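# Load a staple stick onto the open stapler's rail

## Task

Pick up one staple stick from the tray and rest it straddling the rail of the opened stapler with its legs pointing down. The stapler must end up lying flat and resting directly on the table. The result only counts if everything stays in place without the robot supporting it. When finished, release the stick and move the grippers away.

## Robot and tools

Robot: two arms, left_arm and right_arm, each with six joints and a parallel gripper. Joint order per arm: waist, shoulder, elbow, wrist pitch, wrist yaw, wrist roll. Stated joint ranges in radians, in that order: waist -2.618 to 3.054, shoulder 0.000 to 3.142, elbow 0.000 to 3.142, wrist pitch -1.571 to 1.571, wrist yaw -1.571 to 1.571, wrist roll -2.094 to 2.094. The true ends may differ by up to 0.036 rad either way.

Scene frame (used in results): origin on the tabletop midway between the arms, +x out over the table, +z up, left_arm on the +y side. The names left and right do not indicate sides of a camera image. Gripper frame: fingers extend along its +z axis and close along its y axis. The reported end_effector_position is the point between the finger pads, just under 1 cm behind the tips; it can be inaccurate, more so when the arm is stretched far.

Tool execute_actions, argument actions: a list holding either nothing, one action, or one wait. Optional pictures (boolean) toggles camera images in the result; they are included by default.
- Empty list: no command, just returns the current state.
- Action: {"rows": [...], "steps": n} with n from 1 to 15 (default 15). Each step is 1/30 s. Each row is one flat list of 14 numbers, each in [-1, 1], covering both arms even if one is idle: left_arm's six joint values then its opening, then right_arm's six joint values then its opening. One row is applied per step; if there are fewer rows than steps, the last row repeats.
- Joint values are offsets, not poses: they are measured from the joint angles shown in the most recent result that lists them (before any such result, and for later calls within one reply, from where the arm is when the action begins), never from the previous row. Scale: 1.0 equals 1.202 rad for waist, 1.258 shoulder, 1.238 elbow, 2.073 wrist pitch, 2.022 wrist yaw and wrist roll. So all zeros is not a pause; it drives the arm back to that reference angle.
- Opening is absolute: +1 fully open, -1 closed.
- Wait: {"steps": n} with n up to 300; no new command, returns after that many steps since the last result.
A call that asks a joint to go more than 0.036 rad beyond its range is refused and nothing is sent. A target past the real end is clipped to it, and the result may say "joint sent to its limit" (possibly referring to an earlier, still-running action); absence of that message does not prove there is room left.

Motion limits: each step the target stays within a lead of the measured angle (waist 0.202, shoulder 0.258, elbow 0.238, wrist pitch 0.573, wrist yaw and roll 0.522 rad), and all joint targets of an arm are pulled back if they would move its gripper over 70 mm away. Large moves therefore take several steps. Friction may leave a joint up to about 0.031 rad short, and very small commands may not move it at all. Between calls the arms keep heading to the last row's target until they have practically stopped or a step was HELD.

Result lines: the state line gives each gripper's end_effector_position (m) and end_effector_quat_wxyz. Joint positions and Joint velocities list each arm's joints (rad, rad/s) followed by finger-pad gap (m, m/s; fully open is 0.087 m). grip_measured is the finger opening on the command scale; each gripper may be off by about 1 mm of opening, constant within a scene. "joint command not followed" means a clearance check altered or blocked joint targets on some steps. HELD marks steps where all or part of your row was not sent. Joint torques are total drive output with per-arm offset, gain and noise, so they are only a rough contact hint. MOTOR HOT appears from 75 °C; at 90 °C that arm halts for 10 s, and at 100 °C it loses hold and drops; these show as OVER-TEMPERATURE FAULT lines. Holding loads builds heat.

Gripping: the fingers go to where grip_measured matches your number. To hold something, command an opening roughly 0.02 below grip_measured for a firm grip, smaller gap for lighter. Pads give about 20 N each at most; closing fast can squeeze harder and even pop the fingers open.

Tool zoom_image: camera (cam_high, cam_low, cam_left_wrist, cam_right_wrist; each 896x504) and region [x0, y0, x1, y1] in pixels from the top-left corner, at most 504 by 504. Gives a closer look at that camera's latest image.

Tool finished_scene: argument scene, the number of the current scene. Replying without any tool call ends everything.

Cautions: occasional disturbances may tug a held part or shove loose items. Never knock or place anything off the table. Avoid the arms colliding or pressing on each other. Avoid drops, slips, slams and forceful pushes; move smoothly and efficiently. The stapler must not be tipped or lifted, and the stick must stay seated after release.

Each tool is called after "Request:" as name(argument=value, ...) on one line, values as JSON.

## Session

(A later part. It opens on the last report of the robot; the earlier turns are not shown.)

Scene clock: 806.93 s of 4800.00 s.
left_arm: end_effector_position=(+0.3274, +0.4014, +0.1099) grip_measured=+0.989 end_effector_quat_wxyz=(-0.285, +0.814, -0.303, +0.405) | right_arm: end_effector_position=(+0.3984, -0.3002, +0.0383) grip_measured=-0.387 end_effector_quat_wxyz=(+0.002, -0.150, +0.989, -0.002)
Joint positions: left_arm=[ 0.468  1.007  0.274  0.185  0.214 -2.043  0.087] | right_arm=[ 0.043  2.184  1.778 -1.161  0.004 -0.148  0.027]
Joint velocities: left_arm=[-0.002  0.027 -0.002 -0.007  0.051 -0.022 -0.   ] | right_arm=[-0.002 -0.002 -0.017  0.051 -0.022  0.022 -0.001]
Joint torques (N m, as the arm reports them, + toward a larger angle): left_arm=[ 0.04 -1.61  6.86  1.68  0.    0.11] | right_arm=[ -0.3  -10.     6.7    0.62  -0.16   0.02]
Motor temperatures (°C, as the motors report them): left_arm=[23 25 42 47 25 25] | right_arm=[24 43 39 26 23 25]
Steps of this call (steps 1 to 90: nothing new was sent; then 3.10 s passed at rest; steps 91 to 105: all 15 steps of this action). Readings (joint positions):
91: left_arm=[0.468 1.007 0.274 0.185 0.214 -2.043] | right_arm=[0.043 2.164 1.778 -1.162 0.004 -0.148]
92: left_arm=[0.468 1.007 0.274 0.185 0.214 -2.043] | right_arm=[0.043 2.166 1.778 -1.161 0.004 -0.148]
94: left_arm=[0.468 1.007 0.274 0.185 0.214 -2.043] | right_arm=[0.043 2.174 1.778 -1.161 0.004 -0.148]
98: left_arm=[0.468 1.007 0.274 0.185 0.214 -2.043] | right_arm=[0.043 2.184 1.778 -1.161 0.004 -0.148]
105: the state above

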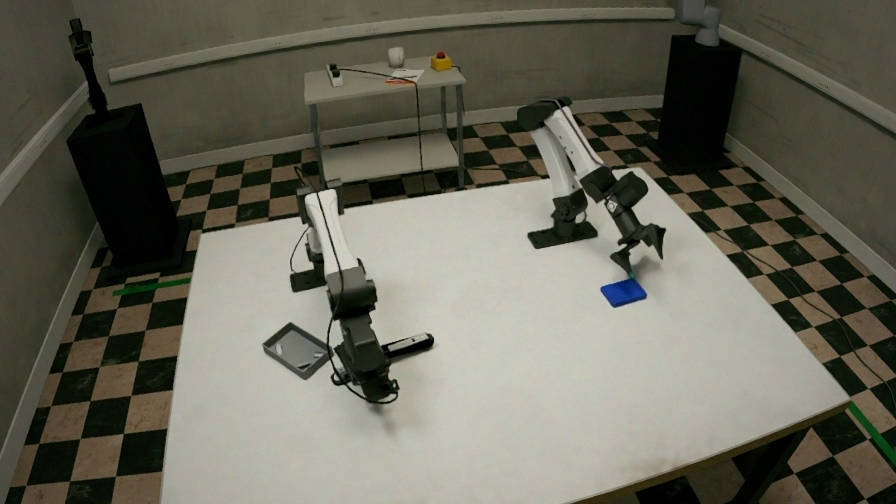

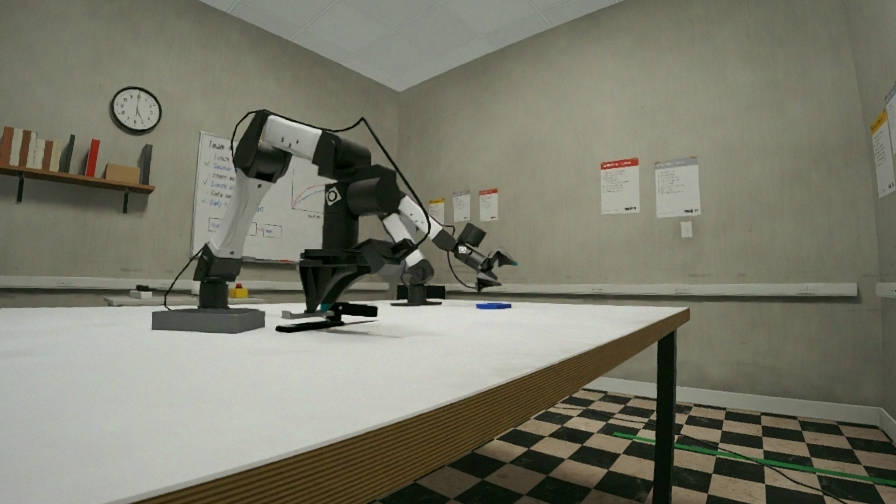

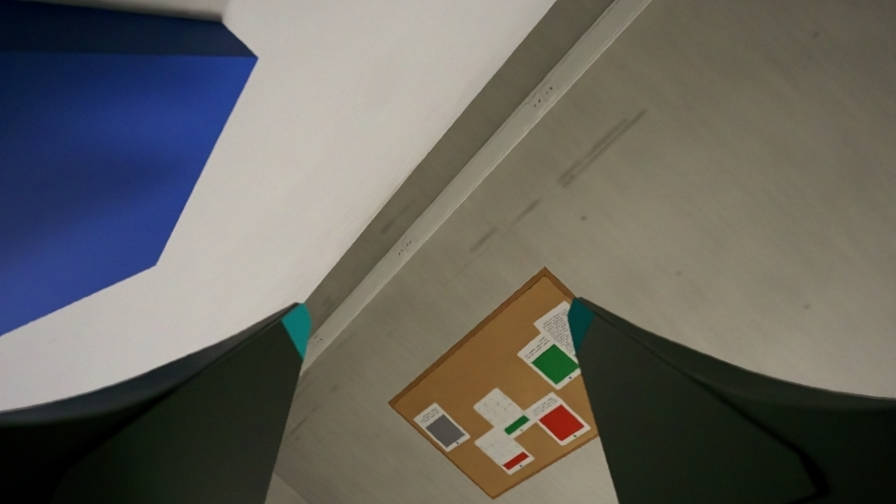

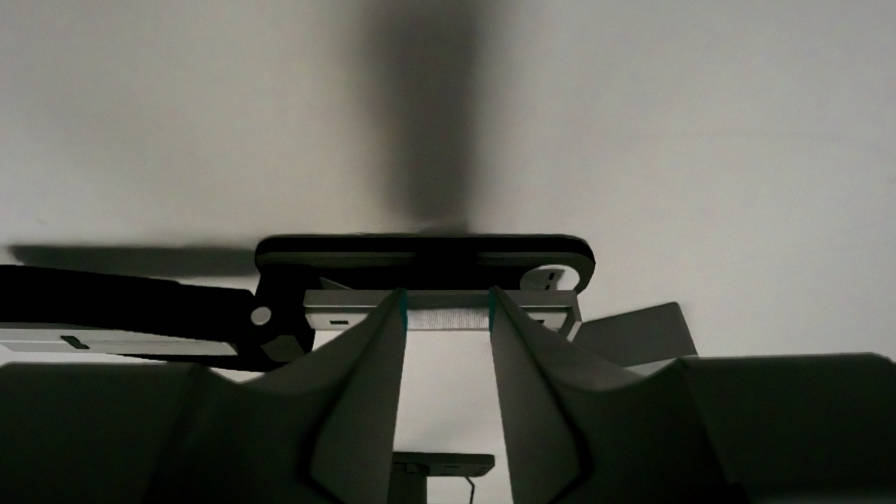

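Request:
execute_actions(actions=[{"rows":[[0,0,0,0,0,0,1,0,-0.04,0,0,0,0,-0.42],[0,0,0,0,0,0,1,0,-0.04,0,0,0,0,-0.42],[0,0,0,0,0,0,1,0,-0.04,0,0,0,0,-0.42],[0,0,0,0,0,0,1,0,-0.04,0,0,0,0,-0.42],[0,0,0,0,0,0,1,0,-0.04,0,0,0,0,-0.42],[0,0,0,0,0,0,1,0,-0.04,0,0,0,0,-0.42],[0,0,0,0,0,0,1,0,-0.04,0,0,0,0,-0.42],[0,0,0,0,0,0,1,0,-0.04,0,-0.022,0,0,-0.42]],"steps":15}], pictures=false)

Request:
execute_actions(actions=[{"steps":20}])

Scene clock: 827.60 s of 4800.00 s.
left_arm: end_effector_position=(+0.3274, +0.4014, +0.1099) grip_measured=+0.989 end_effector_quat_wxyz=(-0.285, +0.814, -0.303, +0.405) | right_arm: end_effector_position=(+0.3942, -0.3009, +0.0498) grip_measured=-0.387 end_effector_quat_wxyz=(+0.004, -0.150, +0.989, -0.002)
Joint positions: left_arm=[ 0.468  1.007  0.274  0.185  0.214 -2.043  0.087] | right_arm=[ 0.043  2.154  1.778 -1.186  0.004 -0.148  0.027]
Joint velocities: left_arm=[ 0.002 -0.012 -0.012 -0.051 -0.007  0.022 -0.001] | right_arm=[ 0.002 -0.002 -0.012 -0.051  0.007 -0.007 -0.   ]
Joint torques (N m, as the arm reports them, + toward a larger angle): left_arm=[ 0.04 -1.6   6.79  1.65 -0.02  0.1 ] | right_arm=[ -0.29 -12.17   6.7    0.32  -0.16   0.02]
Motor temperatures (°C, as the motors report them): left_arm=[23 25 42 47 25 25] | right_arm=[24 44 38 25 23 25]
Steps of this call (steps 1 to 15: the robot went on to your last target; steps 16 to 90: nothing new was sent; then 17.17 s passed at rest; steps 91 to 105: all 15 steps of this action). Readings (joint positions):
91: left_arm=[0.468 1.007 0.274 0.185 0.214 -2.043] | right_arm=[0.043 2.182 1.778 -1.161 0.004 -0.148]
92: left_arm=[0.468 1.007 0.274 0.185 0.214 -2.043] | right_arm=[0.043 2.179 1.778 -1.161 0.004 -0.148]
94: left_arm=[0.468 1.007 0.274 0.185 0.214 -2.043] | right_arm=[0.043 2.168 1.778 -1.161 0.004 -0.148]
98: left_arm=[0.468 1.007 0.274 0.185 0.214 -2.043] | right_arm=[0.043 2.155 1.778 -1.163 0.004 -0.148]
105: the state above

Scene clock: 828.27 s of 4800.00 s.
left_arm: end_effector_position=(+0.3274, +0.4014, +0.1099) grip_measured=+0.989 end_effector_quat_wxyz=(-0.285, +0.814, -0.303, +0.405) | right_arm: end_effector_position=(+0.3930, -0.3010, +0.0500) grip_measured=-0.387 end_effector_quat_wxyz=(+0.002, -0.150, +0.989, -0.002)
Joint positions: left_arm=[ 0.468  1.007  0.274  0.185  0.214 -2.043  0.087] | right_arm=[ 0.043  2.154  1.778 -1.191  0.004 -0.148  0.027]
Joint velocities: left_arm=[-0.017 -0.002  0.002 -0.037 -0.11  -0.022 -0.   ] | right_arm=[-0.002  0.007 -0.007  0.007  0.007 -0.007 -0.   ]
Joint torques (N m, as the arm reports them, + toward a larger angle): left_arm=[ 0.04 -1.71  6.85  1.67 -0.02  0.09] | right_arm=[ -0.29 -12.18   6.71   0.28  -0.16   0.02]
Motor temperatures (°C, as the motors report them): left_arm=[23 25 42 47 25 25] | right_arm=[24 44 38 25 23 25]
Steps of this call (steps 1 to 15: the robot went on to your last target; steps 16 to 20: nothing new was sent). Readings (joint positions):
1: left_arm=[0.468 1.007 0.274 0.185 0.214 -2.043] | right_arm=[0.043 2.154 1.778 -1.187 0.004 -0.148]
2: left_arm=[0.468 1.007 0.274 0.185 0.214 -2.043] | right_arm=[0.043 2.154 1.778 -1.188 0.004 -0.148]
4: left_arm=[0.468 1.007 0.274 0.185 0.214 -2.043] | right_arm=[0.043 2.154 1.778 -1.190 0.004 -0.148]
8: left_arm=[0.468 1.007 0.274 0.185 0.214 -2.043] | right_arm=[0.043 2.154 1.778 -1.190 0.004 -0.148]
20: the state above
All arms were judged still, so your last target was given up. Only a new action makes them travel on or press farther. Fingers that are still opening or closing keep moving.

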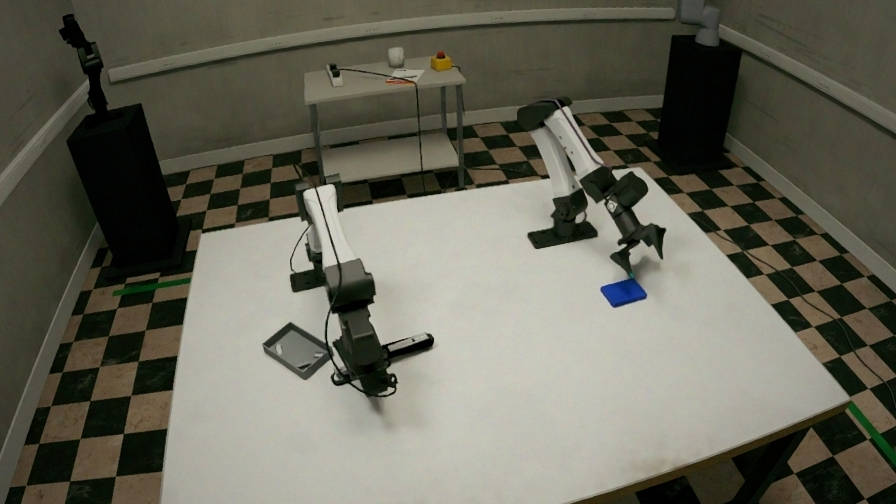

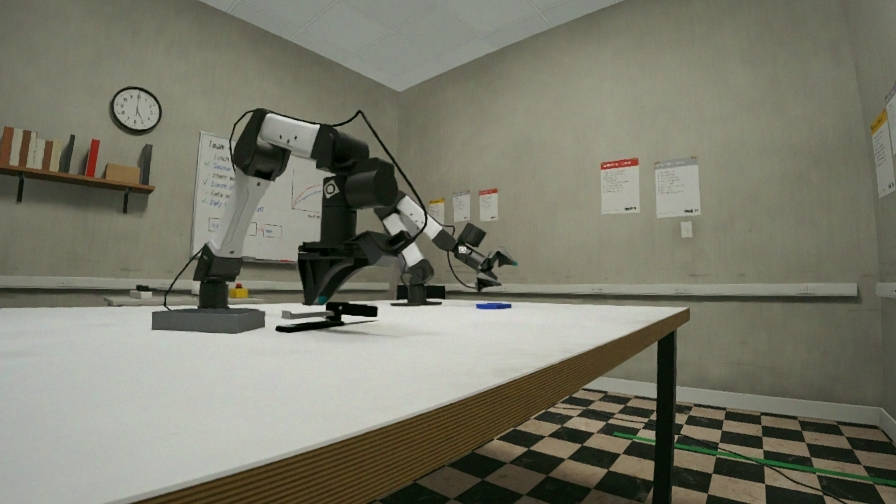

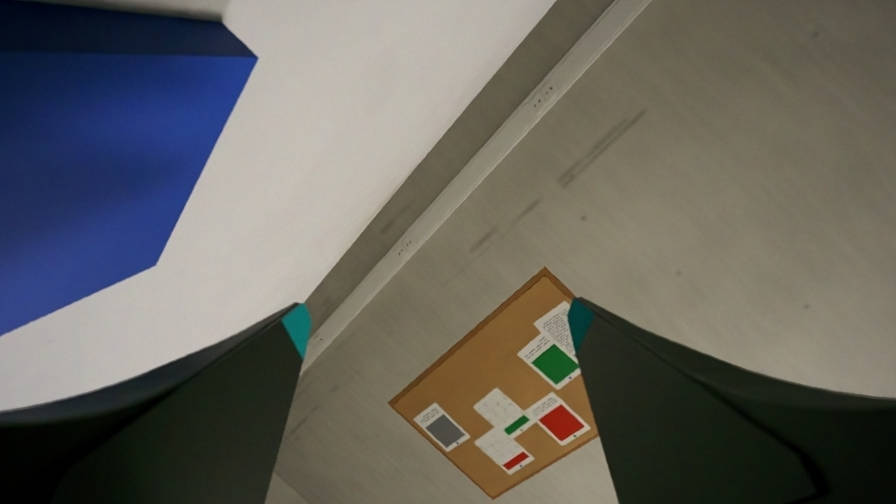

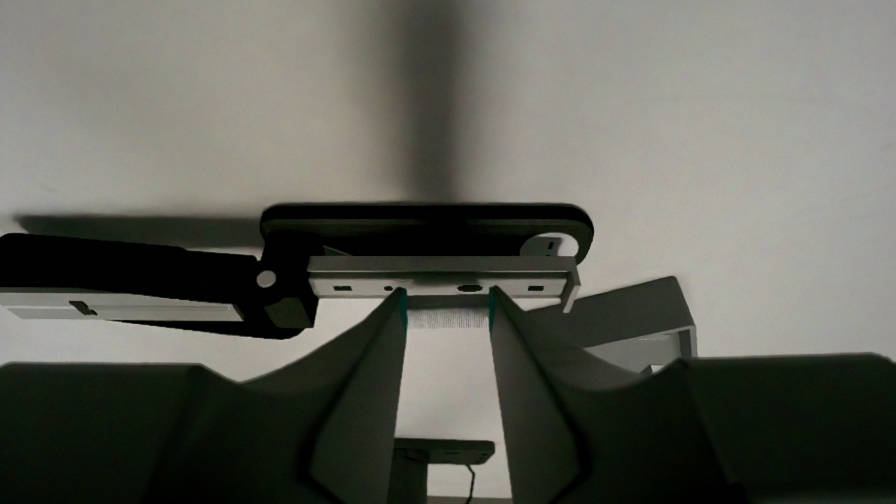

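Request:
execute_actions(actions=[{"rows":[[0,0,0,0,0,0,1,0,0.031,0,0,0,0,-0.42]],"steps":15}])

Request:
zoom_image(camera="cam_right_wrist", region=[280, 200, 620, 400])

Scene clock: 833.07 s of 4800.00 s.
left_arm: end_effector_position=(+0.3274, +0.4014, +0.1099) grip_measured=+0.989 end_effector_quat_wxyz=(-0.285, +0.814, -0.303, +0.405) | right_arm: end_effector_position=(+0.3908, -0.3014, +0.0389) grip_measured=-0.387 end_effector_quat_wxyz=(-0.014, -0.150, +0.989, -0.002)
Joint positions: left_arm=[ 0.468  1.007  0.274  0.185  0.214 -2.043  0.087] | right_arm=[ 0.043  2.186  1.778 -1.191  0.004 -0.148  0.027]
Joint velocities: left_arm=[-0.017 -0.017 -0.012  0.022 -0.022 -0.051 -0.   ] | right_arm=[ 0.017 -0.012  0.007  0.007 -0.022 -0.037  0.001]
Joint torques (N m, as the arm reports them, + toward a larger angle): left_arm=[-0.04 -1.62  6.91  1.67  0.    0.08] | right_arm=[ -0.29 -10.06   6.61   0.39  -0.16   0.02]
Motor temperatures (°C, as the motors report them): left_arm=[23 25 42 47 25 25] | right_arm=[24 45 38 25 23 25]
Steps of this call (steps 1 to 90: nothing new was sent; then 1.30 s passed at rest; steps 91 to 105: all 15 steps of this action). Readings (joint positions):
91: left_arm=[0.468 1.007 0.274 0.185 0.214 -2.043] | right_arm=[0.043 2.157 1.778 -1.191 0.004 -0.148]
92: left_arm=[0.468 1.007 0.274 0.185 0.214 -2.043] | right_arm=[0.043 2.160 1.778 -1.191 0.004 -0.148]
94: left_arm=[0.468 1.007 0.274 0.185 0.214 -2.043] | right_arm=[0.043 2.171 1.778 -1.191 0.004 -0.148]
98: left_arm=[0.468 1.007 0.274 0.185 0.214 -2.043] | right_arm=[0.043 2.185 1.778 -1.191 0.004 -0.148]
105: the state above

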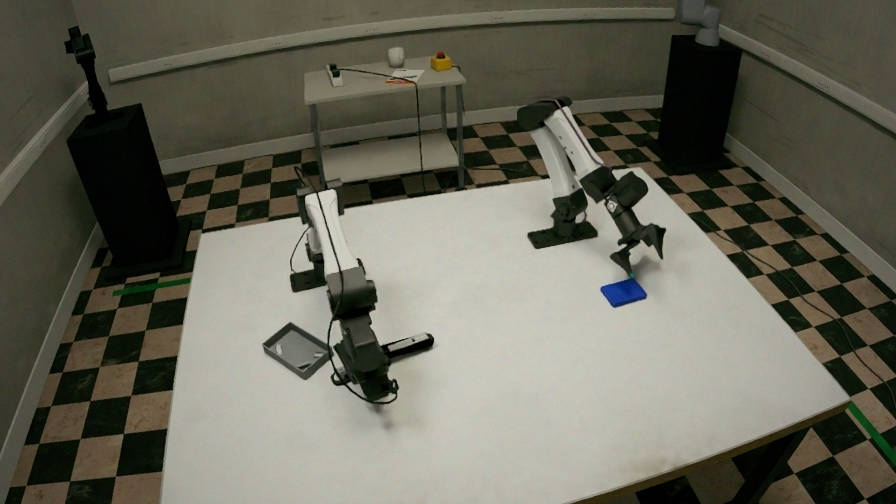

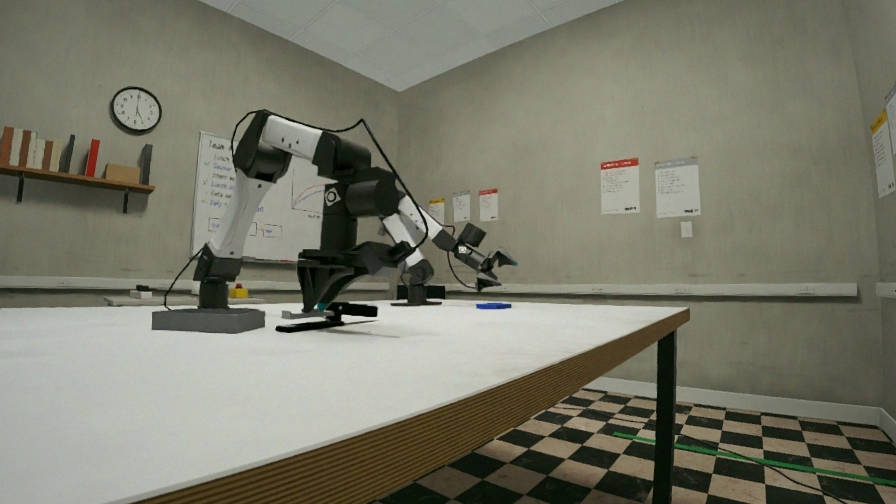

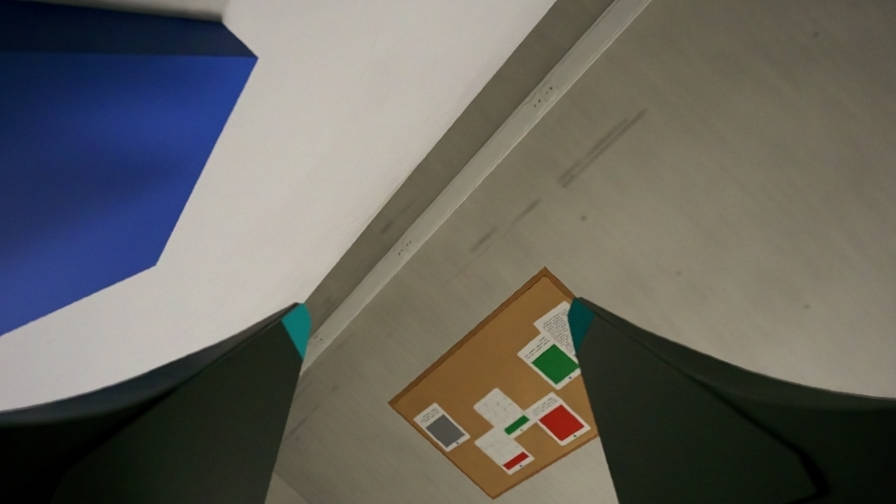

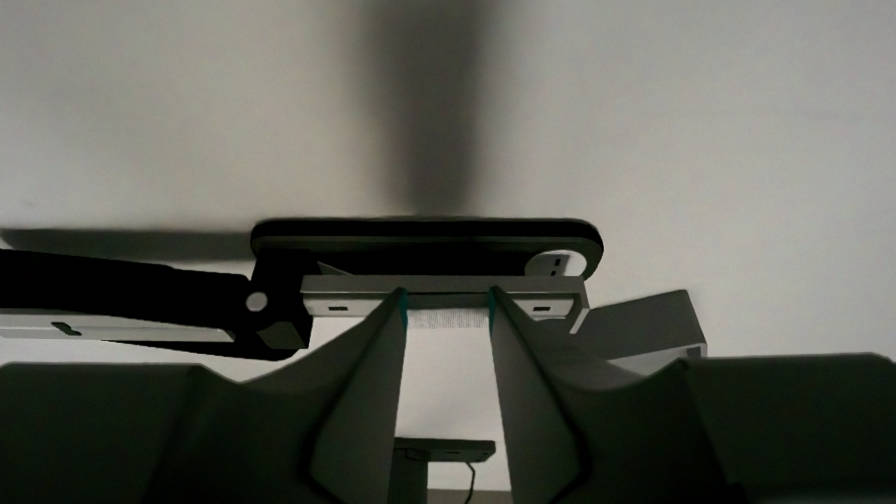

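Region (280, 200, 620, 400) of cam_right_wrist's 896x504 image, scaled by 1.482, with more detail than that image has; it fills the top 296 rows of this view, and the rest is white.

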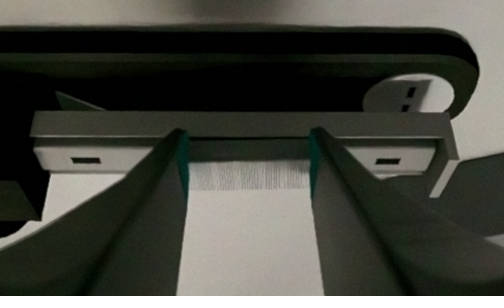

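Request:
execute_actions(actions=[{"rows":[[0,0,0,0,0,0,1,0,0,0,0,0,0,-0.38],[0,0,0,0,0,0,1,0,0,0,0,0,0,-0.36],[0,0,0,0,0,0,1,0,0,0,0,0,0,-0.33],[0,0,0,0,0,0,1,0,0,0,0,0,0,-0.3],[0,0,0,0,0,0,1,0,0,0,0,0,0,-0.25],[0,0,0,0,0,0,1,0,0,0,0,0,0,-0.2],[0,0,0,0,0,0,1,0,0,0,0,0,0,-0.15]],"steps":15}])

Request:
zoom_image(camera="cam_right_wrist", region=[280, 200, 620, 400])

Scene clock: 842.47 s of 4800.00 s.
left_arm: end_effector_position=(+0.3274, +0.4014, +0.1099) grip_measured=+0.989 end_effector_quat_wxyz=(-0.285, +0.814, -0.303, +0.405) | right_arm: end_effector_position=(+0.3908, -0.3014, +0.0389) grip_measured=-0.150 end_effector_quat_wxyz=(-0.014, -0.150, +0.989, -0.002)
Joint positions: left_arm=[ 0.468  1.007  0.274  0.185  0.214 -2.043  0.087] | right_arm=[ 0.043  2.186  1.778 -1.191  0.004 -0.148  0.037]
Joint velocities: left_arm=[-0.012 -0.002 -0.007  0.007  0.022 -0.007  0.   ] | right_arm=[ 0.002 -0.002  0.012  0.022 -0.007 -0.022  0.   ]
Joint torques (N m, as the arm reports them, + toward a larger angle): left_arm=[ 0.06 -1.68  6.92  1.65  0.01  0.1 ] | right_arm=[ -0.3  -10.71   6.63   0.38  -0.16   0.02]
Motor temperatures (°C, as the motors report them): left_arm=[23 25 42 47 25 25] | right_arm=[24 45 38 25 23 25]
Steps of this call (steps 1 to 15: the robot went on to your last target; steps 16 to 90: nothing new was sent; then 5.90 s passed at rest; steps 91 to 105: all 15 steps of this action). Readings (joint positions):
91: left_arm=[0.468 1.007 0.274 0.185 0.214 -2.043] | right_arm=[0.043 2.186 1.778 -1.191 0.004 -0.148]
92: left_arm=[0.468 1.007 0.274 0.185 0.214 -2.043] | right_arm=[0.043 2.186 1.778 -1.191 0.004 -0.148]
94: left_arm=[0.468 1.007 0.274 0.185 0.214 -2.043] | right_arm=[0.043 2.186 1.778 -1.191 0.004 -0.148]
98: left_arm=[0.468 1.007 0.274 0.185 0.214 -2.043] | right_arm=[0.043 2.186 1.778 -1.191 0.004 -0.148]
105: the state above

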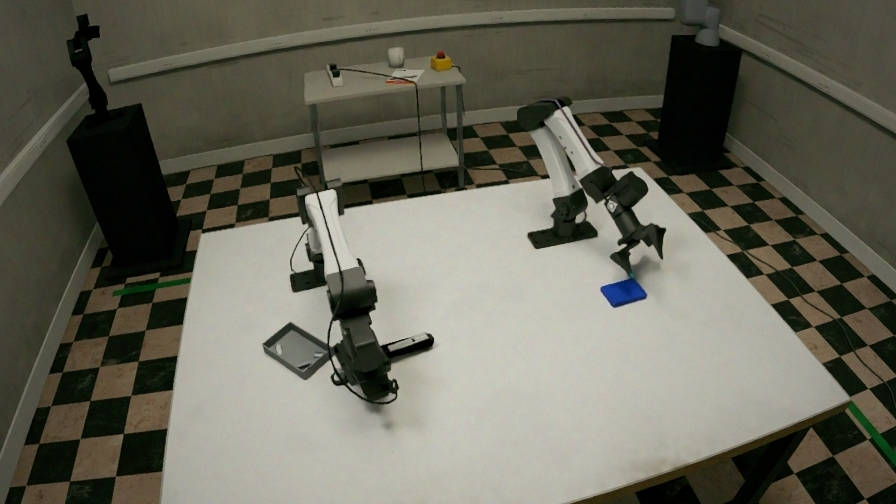

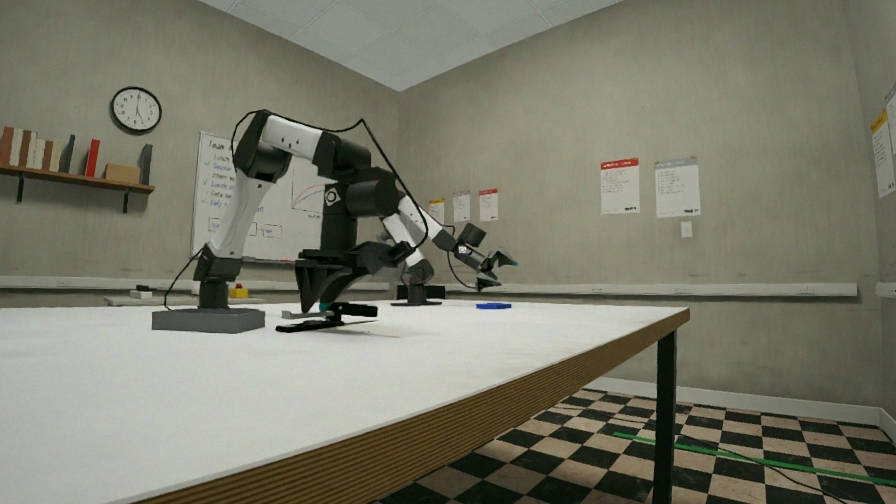

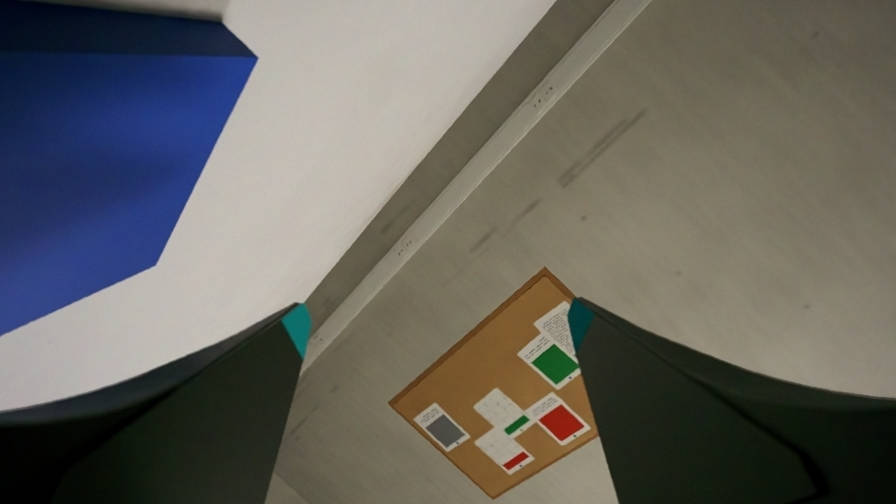

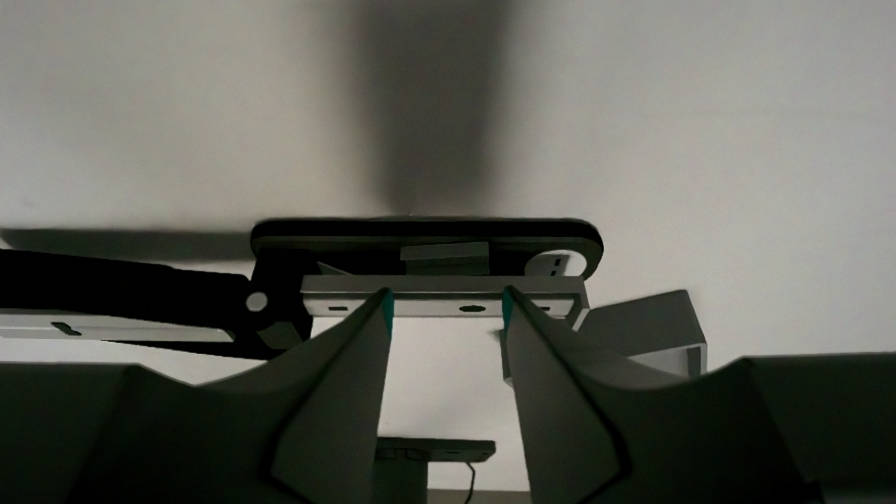

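Region (280, 200, 620, 400) of cam_right_wrist's 896x504 image, scaled by 1.482, with more detail than that image has; it fills the top 296 rows of this view, and the rest is white.

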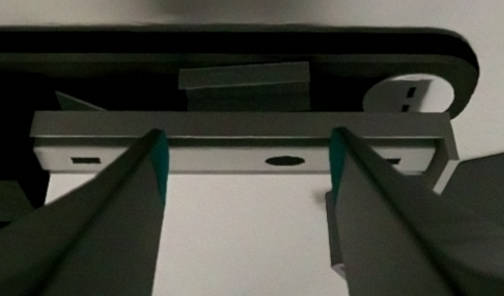

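Request:
execute_actions(actions=[{"rows":[[0,0,0,0,0,0,1,0,-0.08,0,0,0,0,0.2]],"steps":15}])

Request:
zoom_image(camera="cam_low", region=[270, 280, 390, 340])

Request:
zoom_image(camera="cam_right_wrist", region=[280, 130, 620, 330])

Scene clock: 850.20 s of 4800.00 s.
left_arm: end_effector_position=(+0.3274, +0.4014, +0.1099) grip_measured=+0.989 end_effector_quat_wxyz=(-0.285, +0.814, -0.303, +0.405) | right_arm: end_effector_position=(+0.3958, -0.3006, +0.0722) grip_measured=+0.200 end_effector_quat_wxyz=(+0.032, -0.150, +0.988, -0.002)
Joint positions: left_arm=[ 0.468  1.007  0.274  0.185  0.214 -2.043  0.087] | right_arm=[ 0.043  2.092  1.778 -1.193  0.004 -0.148  0.052]
Joint velocities: left_arm=[-0.022 -0.007  0.002  0.081  0.066  0.007 -0.   ] | right_arm=[-0.007  0.012 -0.012  0.051 -0.066 -0.066 -0.   ]
Joint torques (N m, as the arm reports them, + toward a larger angle): left_arm=[-0.09 -1.64  6.96  1.65  0.01  0.1 ] | right_arm=[ -0.29 -10.79   6.86   0.61  -0.16   0.02]
Motor temperatures (°C, as the motors report them): left_arm=[23 25 42 47 25 25] | right_arm=[24 45 38 25 23 25]
Steps of this call (steps 1 to 15: the robot went on to your last target; steps 16 to 90: nothing new was sent; then 4.23 s passed at rest; steps 91 to 105: all 15 steps of this action). Readings (joint positions):
91: left_arm=[0.468 1.007 0.274 0.185 0.214 -2.043] | right_arm=[0.043 2.179 1.778 -1.191 0.004 -0.148]
92: left_arm=[0.468 1.007 0.274 0.185 0.214 -2.043] | right_arm=[0.043 2.169 1.778 -1.193 0.004 -0.148]
94: left_arm=[0.468 1.007 0.274 0.185 0.214 -2.043] | right_arm=[0.043 2.136 1.778 -1.193 0.004 -0.148]
98: left_arm=[0.468 1.007 0.274 0.185 0.214 -2.043] | right_arm=[0.043 2.093 1.778 -1.193 0.004 -0.148]
105: the state above

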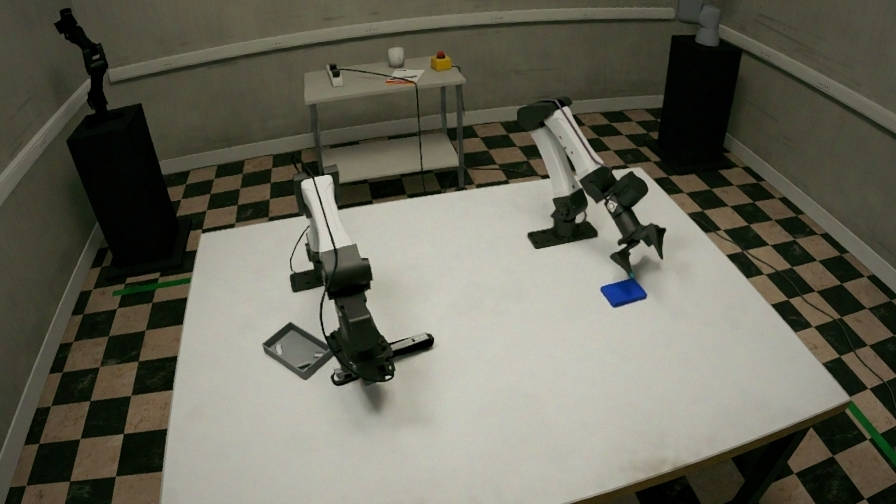

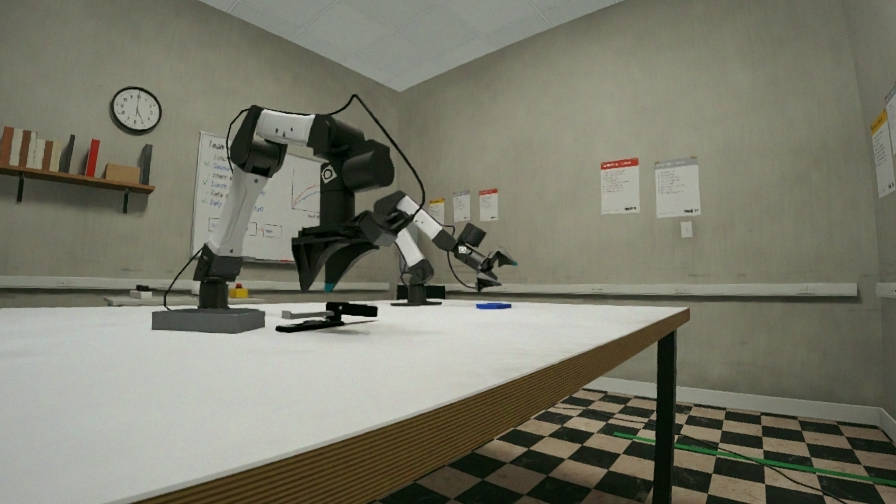

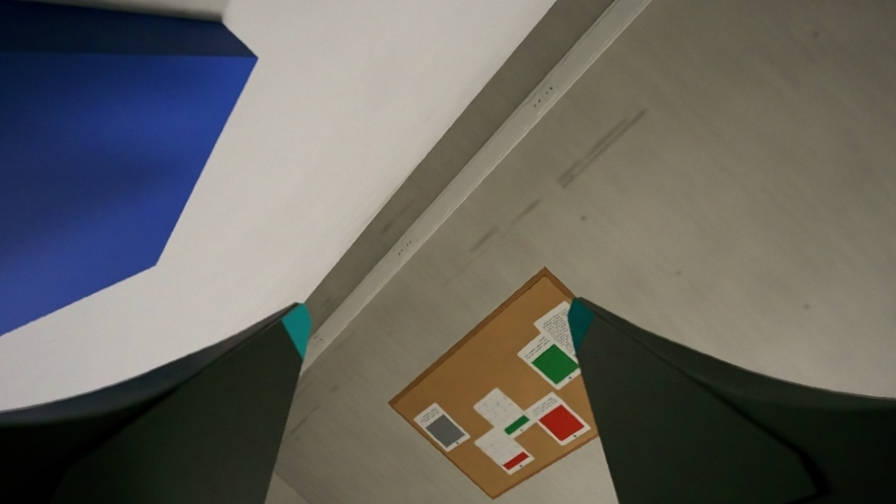

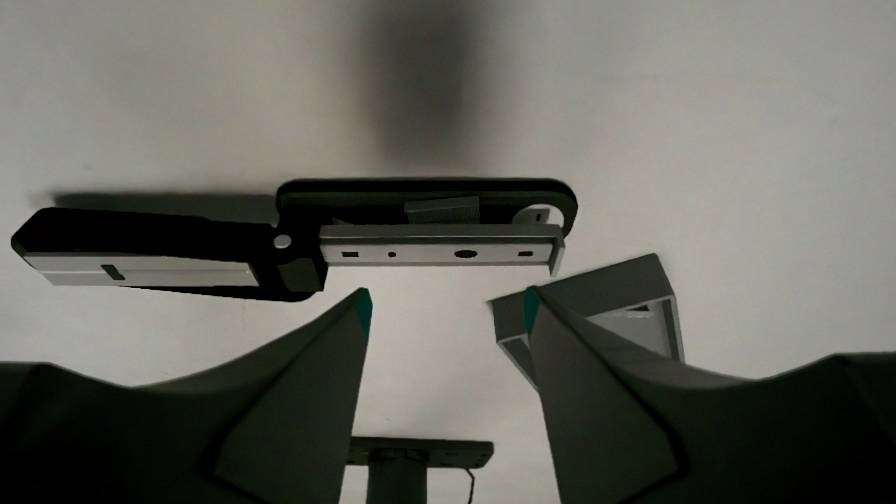

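Region (270, 280, 390, 340) of cam_low's 896x504 image, scaled by 4.200, with more detail than that image has.

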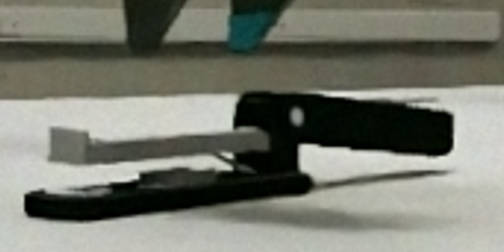

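Region (280, 130, 620, 330) of cam_right_wrist's 896x504 image, scaled by 1.482, with more detail than that image has; it fills the top 296 rows of this view, and the rest is white.

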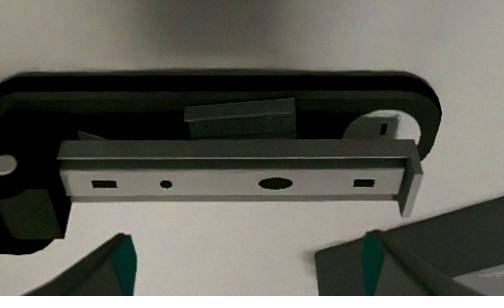

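Request:
zoom_image(camera="cam_high", region=[250, 310, 450, 410])

Region (250, 310, 450, 410) of cam_high's 896x504 image, scaled by 2.520, with more detail than that image has.

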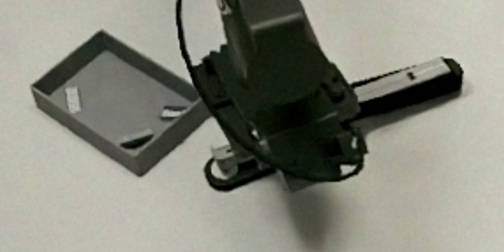

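Request:
execute_actions(actions=[{"rows":[[0,0,0,0,0,0,1,0,-0.05,-0.1,-0.13,0,0,0.2]],"steps":15}])

Request:
execute_actions(actions=[{"steps":15}])

Scene clock: 867.43 s of 4800.00 s.
left_arm: end_effector_position=(+0.3274, +0.4014, +0.1099) grip_measured=+0.989 end_effector_quat_wxyz=(-0.285, +0.814, -0.303, +0.405) | right_arm: end_effector_position=(+0.3096, -0.3140, +0.0801) grip_measured=+0.200 end_effector_quat_wxyz=(-0.125, -0.149, +0.981, -0.002)
Joint positions: left_arm=[ 0.468  1.007  0.274  0.185  0.214 -2.043  0.087] | right_arm=[ 0.043  2.054  1.672 -1.439  0.004 -0.148  0.052]
Joint velocities: left_arm=[ 0.012  0.017 -0.002  0.051 -0.007 -0.11  -0.   ] | right_arm=[ 0.022 -0.007 -0.012 -0.125  0.051 -0.022 -0.   ]
Joint torques (N m, as the arm reports them, + toward a larger angle): left_arm=[-0.04 -1.61  6.89  1.65  0.    0.11] | right_arm=[ -0.29 -11.27   4.67  -0.3   -0.17   0.02]
Motor temperatures (°C, as the motors report them): left_arm=[23 25 42 47 25 25] | right_arm=[24 46 38 25 23 25]
Steps of this call (steps 1 to 15: the robot went on to your last target; steps 16 to 90: nothing new was sent; then 13.73 s passed at rest; steps 91 to 105: all 15 steps of this action). Readings (joint positions):
91: left_arm=[0.468 1.007 0.274 0.185 0.214 -2.043] | right_arm=[0.043 2.086 1.765 -1.202 0.004 -0.148]
92: left_arm=[0.468 1.007 0.274 0.185 0.214 -2.043] | right_arm=[0.043 2.072 1.737 -1.235 0.004 -0.148]
94: left_arm=[0.468 1.007 0.274 0.185 0.214 -2.043] | right_arm=[0.043 2.055 1.692 -1.323 0.004 -0.148]
98: left_arm=[0.468 1.007 0.274 0.185 0.214 -2.043] | right_arm=[0.043 2.054 1.672 -1.410 0.004 -0.148]
105: the state above

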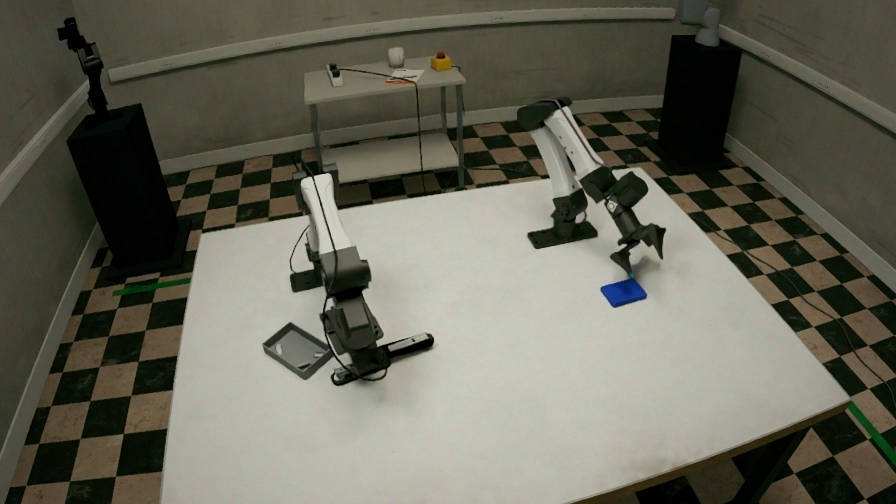

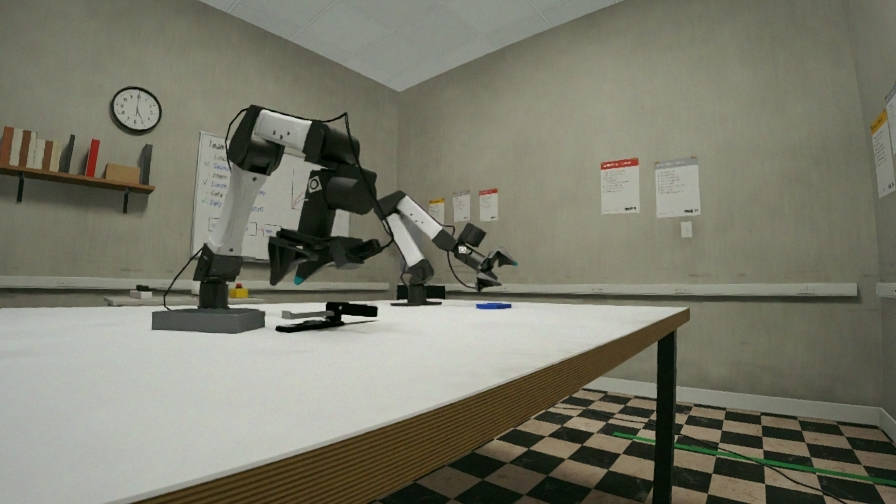

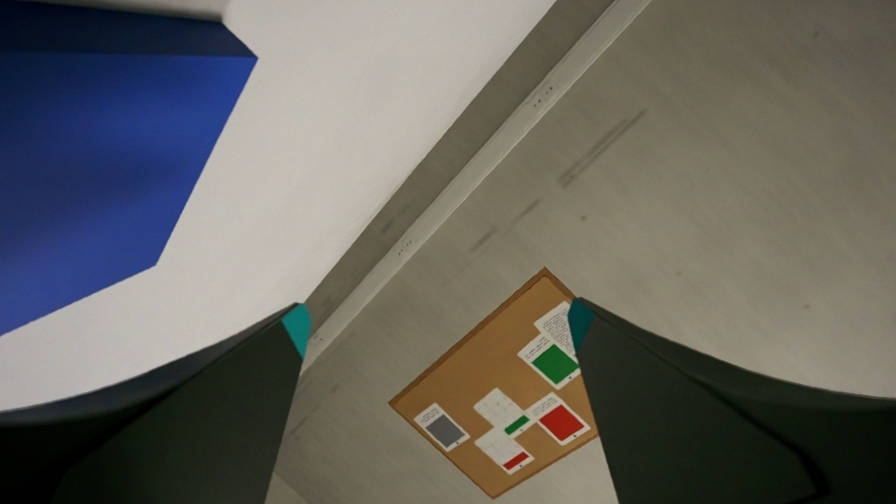

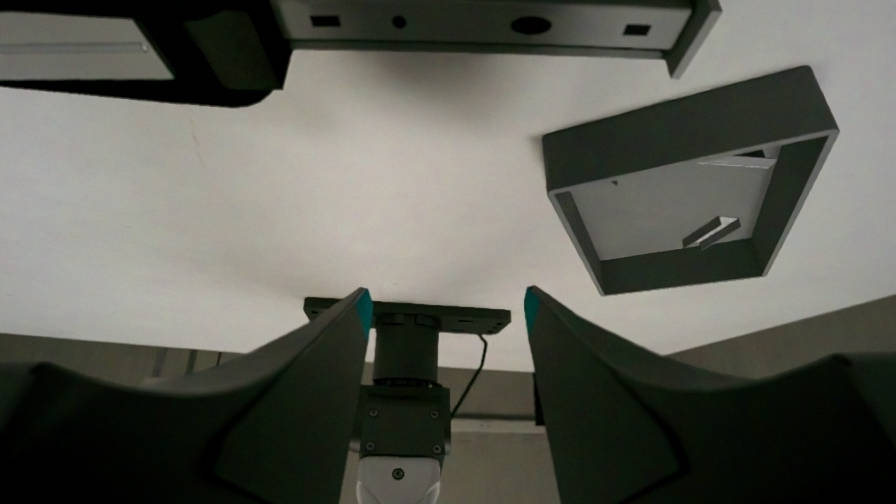

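Scene clock: 867.93 s of 4800.00 s.
left_arm: end_effector_position=(+0.3274, +0.4014, +0.1099) grip_measured=+0.989 end_effector_quat_wxyz=(-0.285, +0.814, -0.303, +0.405) | right_arm: end_effector_position=(+0.3084, -0.3142, +0.0807) grip_measured=+0.200 end_effector_quat_wxyz=(-0.127, -0.149, +0.981, -0.002)
Joint positions: left_arm=[ 0.468  1.007  0.274  0.185  0.214 -2.043  0.087] | right_arm=[ 0.043  2.054  1.672 -1.444  0.004 -0.148  0.052]
Joint velocities: left_arm=[ 0.002  0.017  0.007  0.007 -0.022 -0.022 -0.001] | right_arm=[ 0.002  0.027 -0.007 -0.007  0.051 -0.051  0.001]
Joint torques (N m, as the arm reports them, + toward a larger angle): left_arm=[ 0.07 -1.63  6.73  1.63 -0.01  0.09] | right_arm=[ -0.29 -11.29   4.65  -0.32  -0.16   0.02]
Motor temperatures (°C, as the motors report them): left_arm=[23 25 42 47 25 25] | right_arm=[24 46 38 25 23 25]
Steps of this call (steps 1 to 15: the robot went on to your last target). Readings (joint positions):
1: left_arm=[0.468 1.007 0.274 0.185 0.214 -2.043] | right_arm=[0.043 2.054 1.672 -1.440 0.004 -0.148]
2: left_arm=[0.468 1.007 0.274 0.185 0.214 -2.043] | right_arm=[0.043 2.054 1.672 -1.441 0.004 -0.148]
4: left_arm=[0.468 1.007 0.274 0.185 0.214 -2.043] | right_arm=[0.043 2.054 1.672 -1.443 0.004 -0.148]
8: left_arm=[0.468 1.007 0.274 0.185 0.214 -2.043] | right_arm=[0.043 2.054 1.672 -1.444 0.004 -0.148]
15: the state above
All arms were judged still, so your last target was given up. Only a new action makes them travel on or press farther. Fingers that are still opening or closing keep moving.

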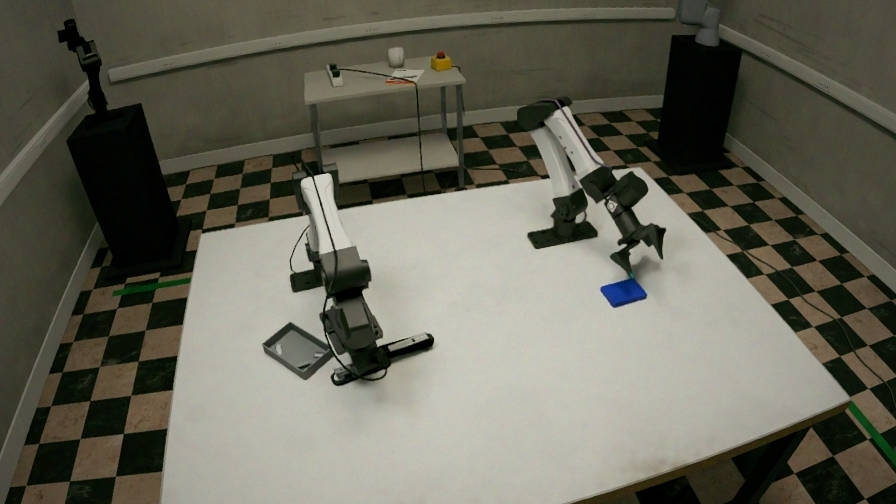

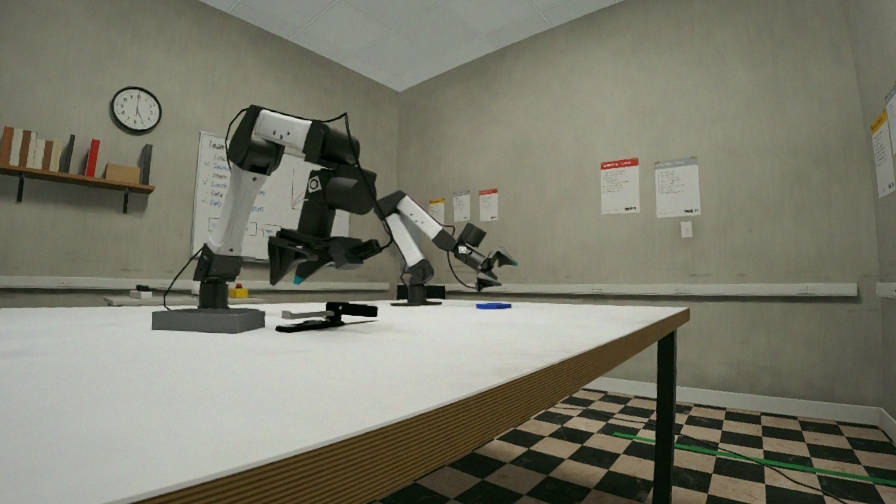

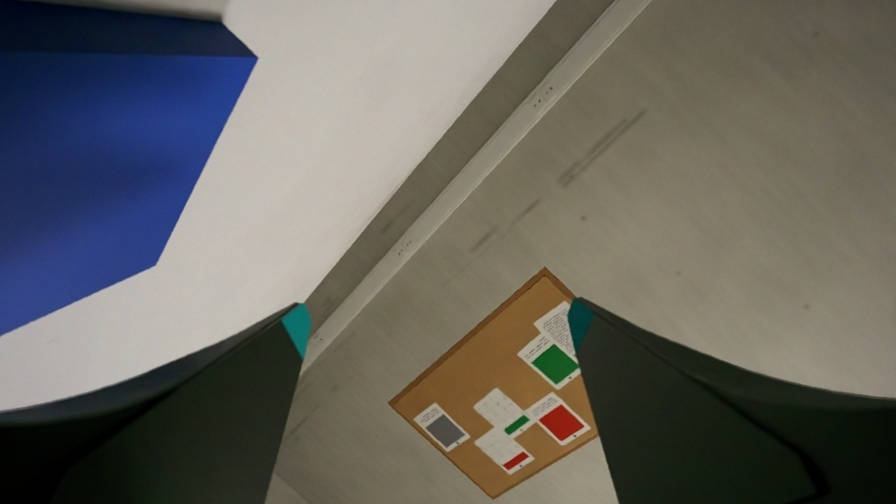

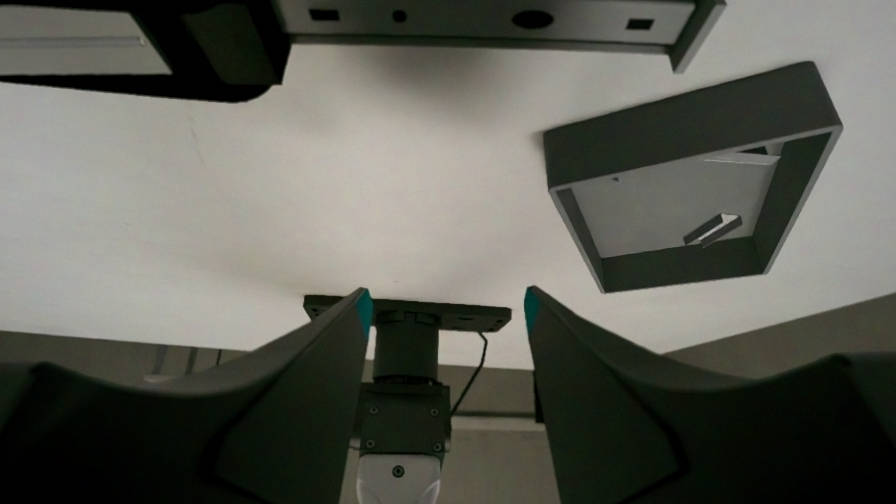

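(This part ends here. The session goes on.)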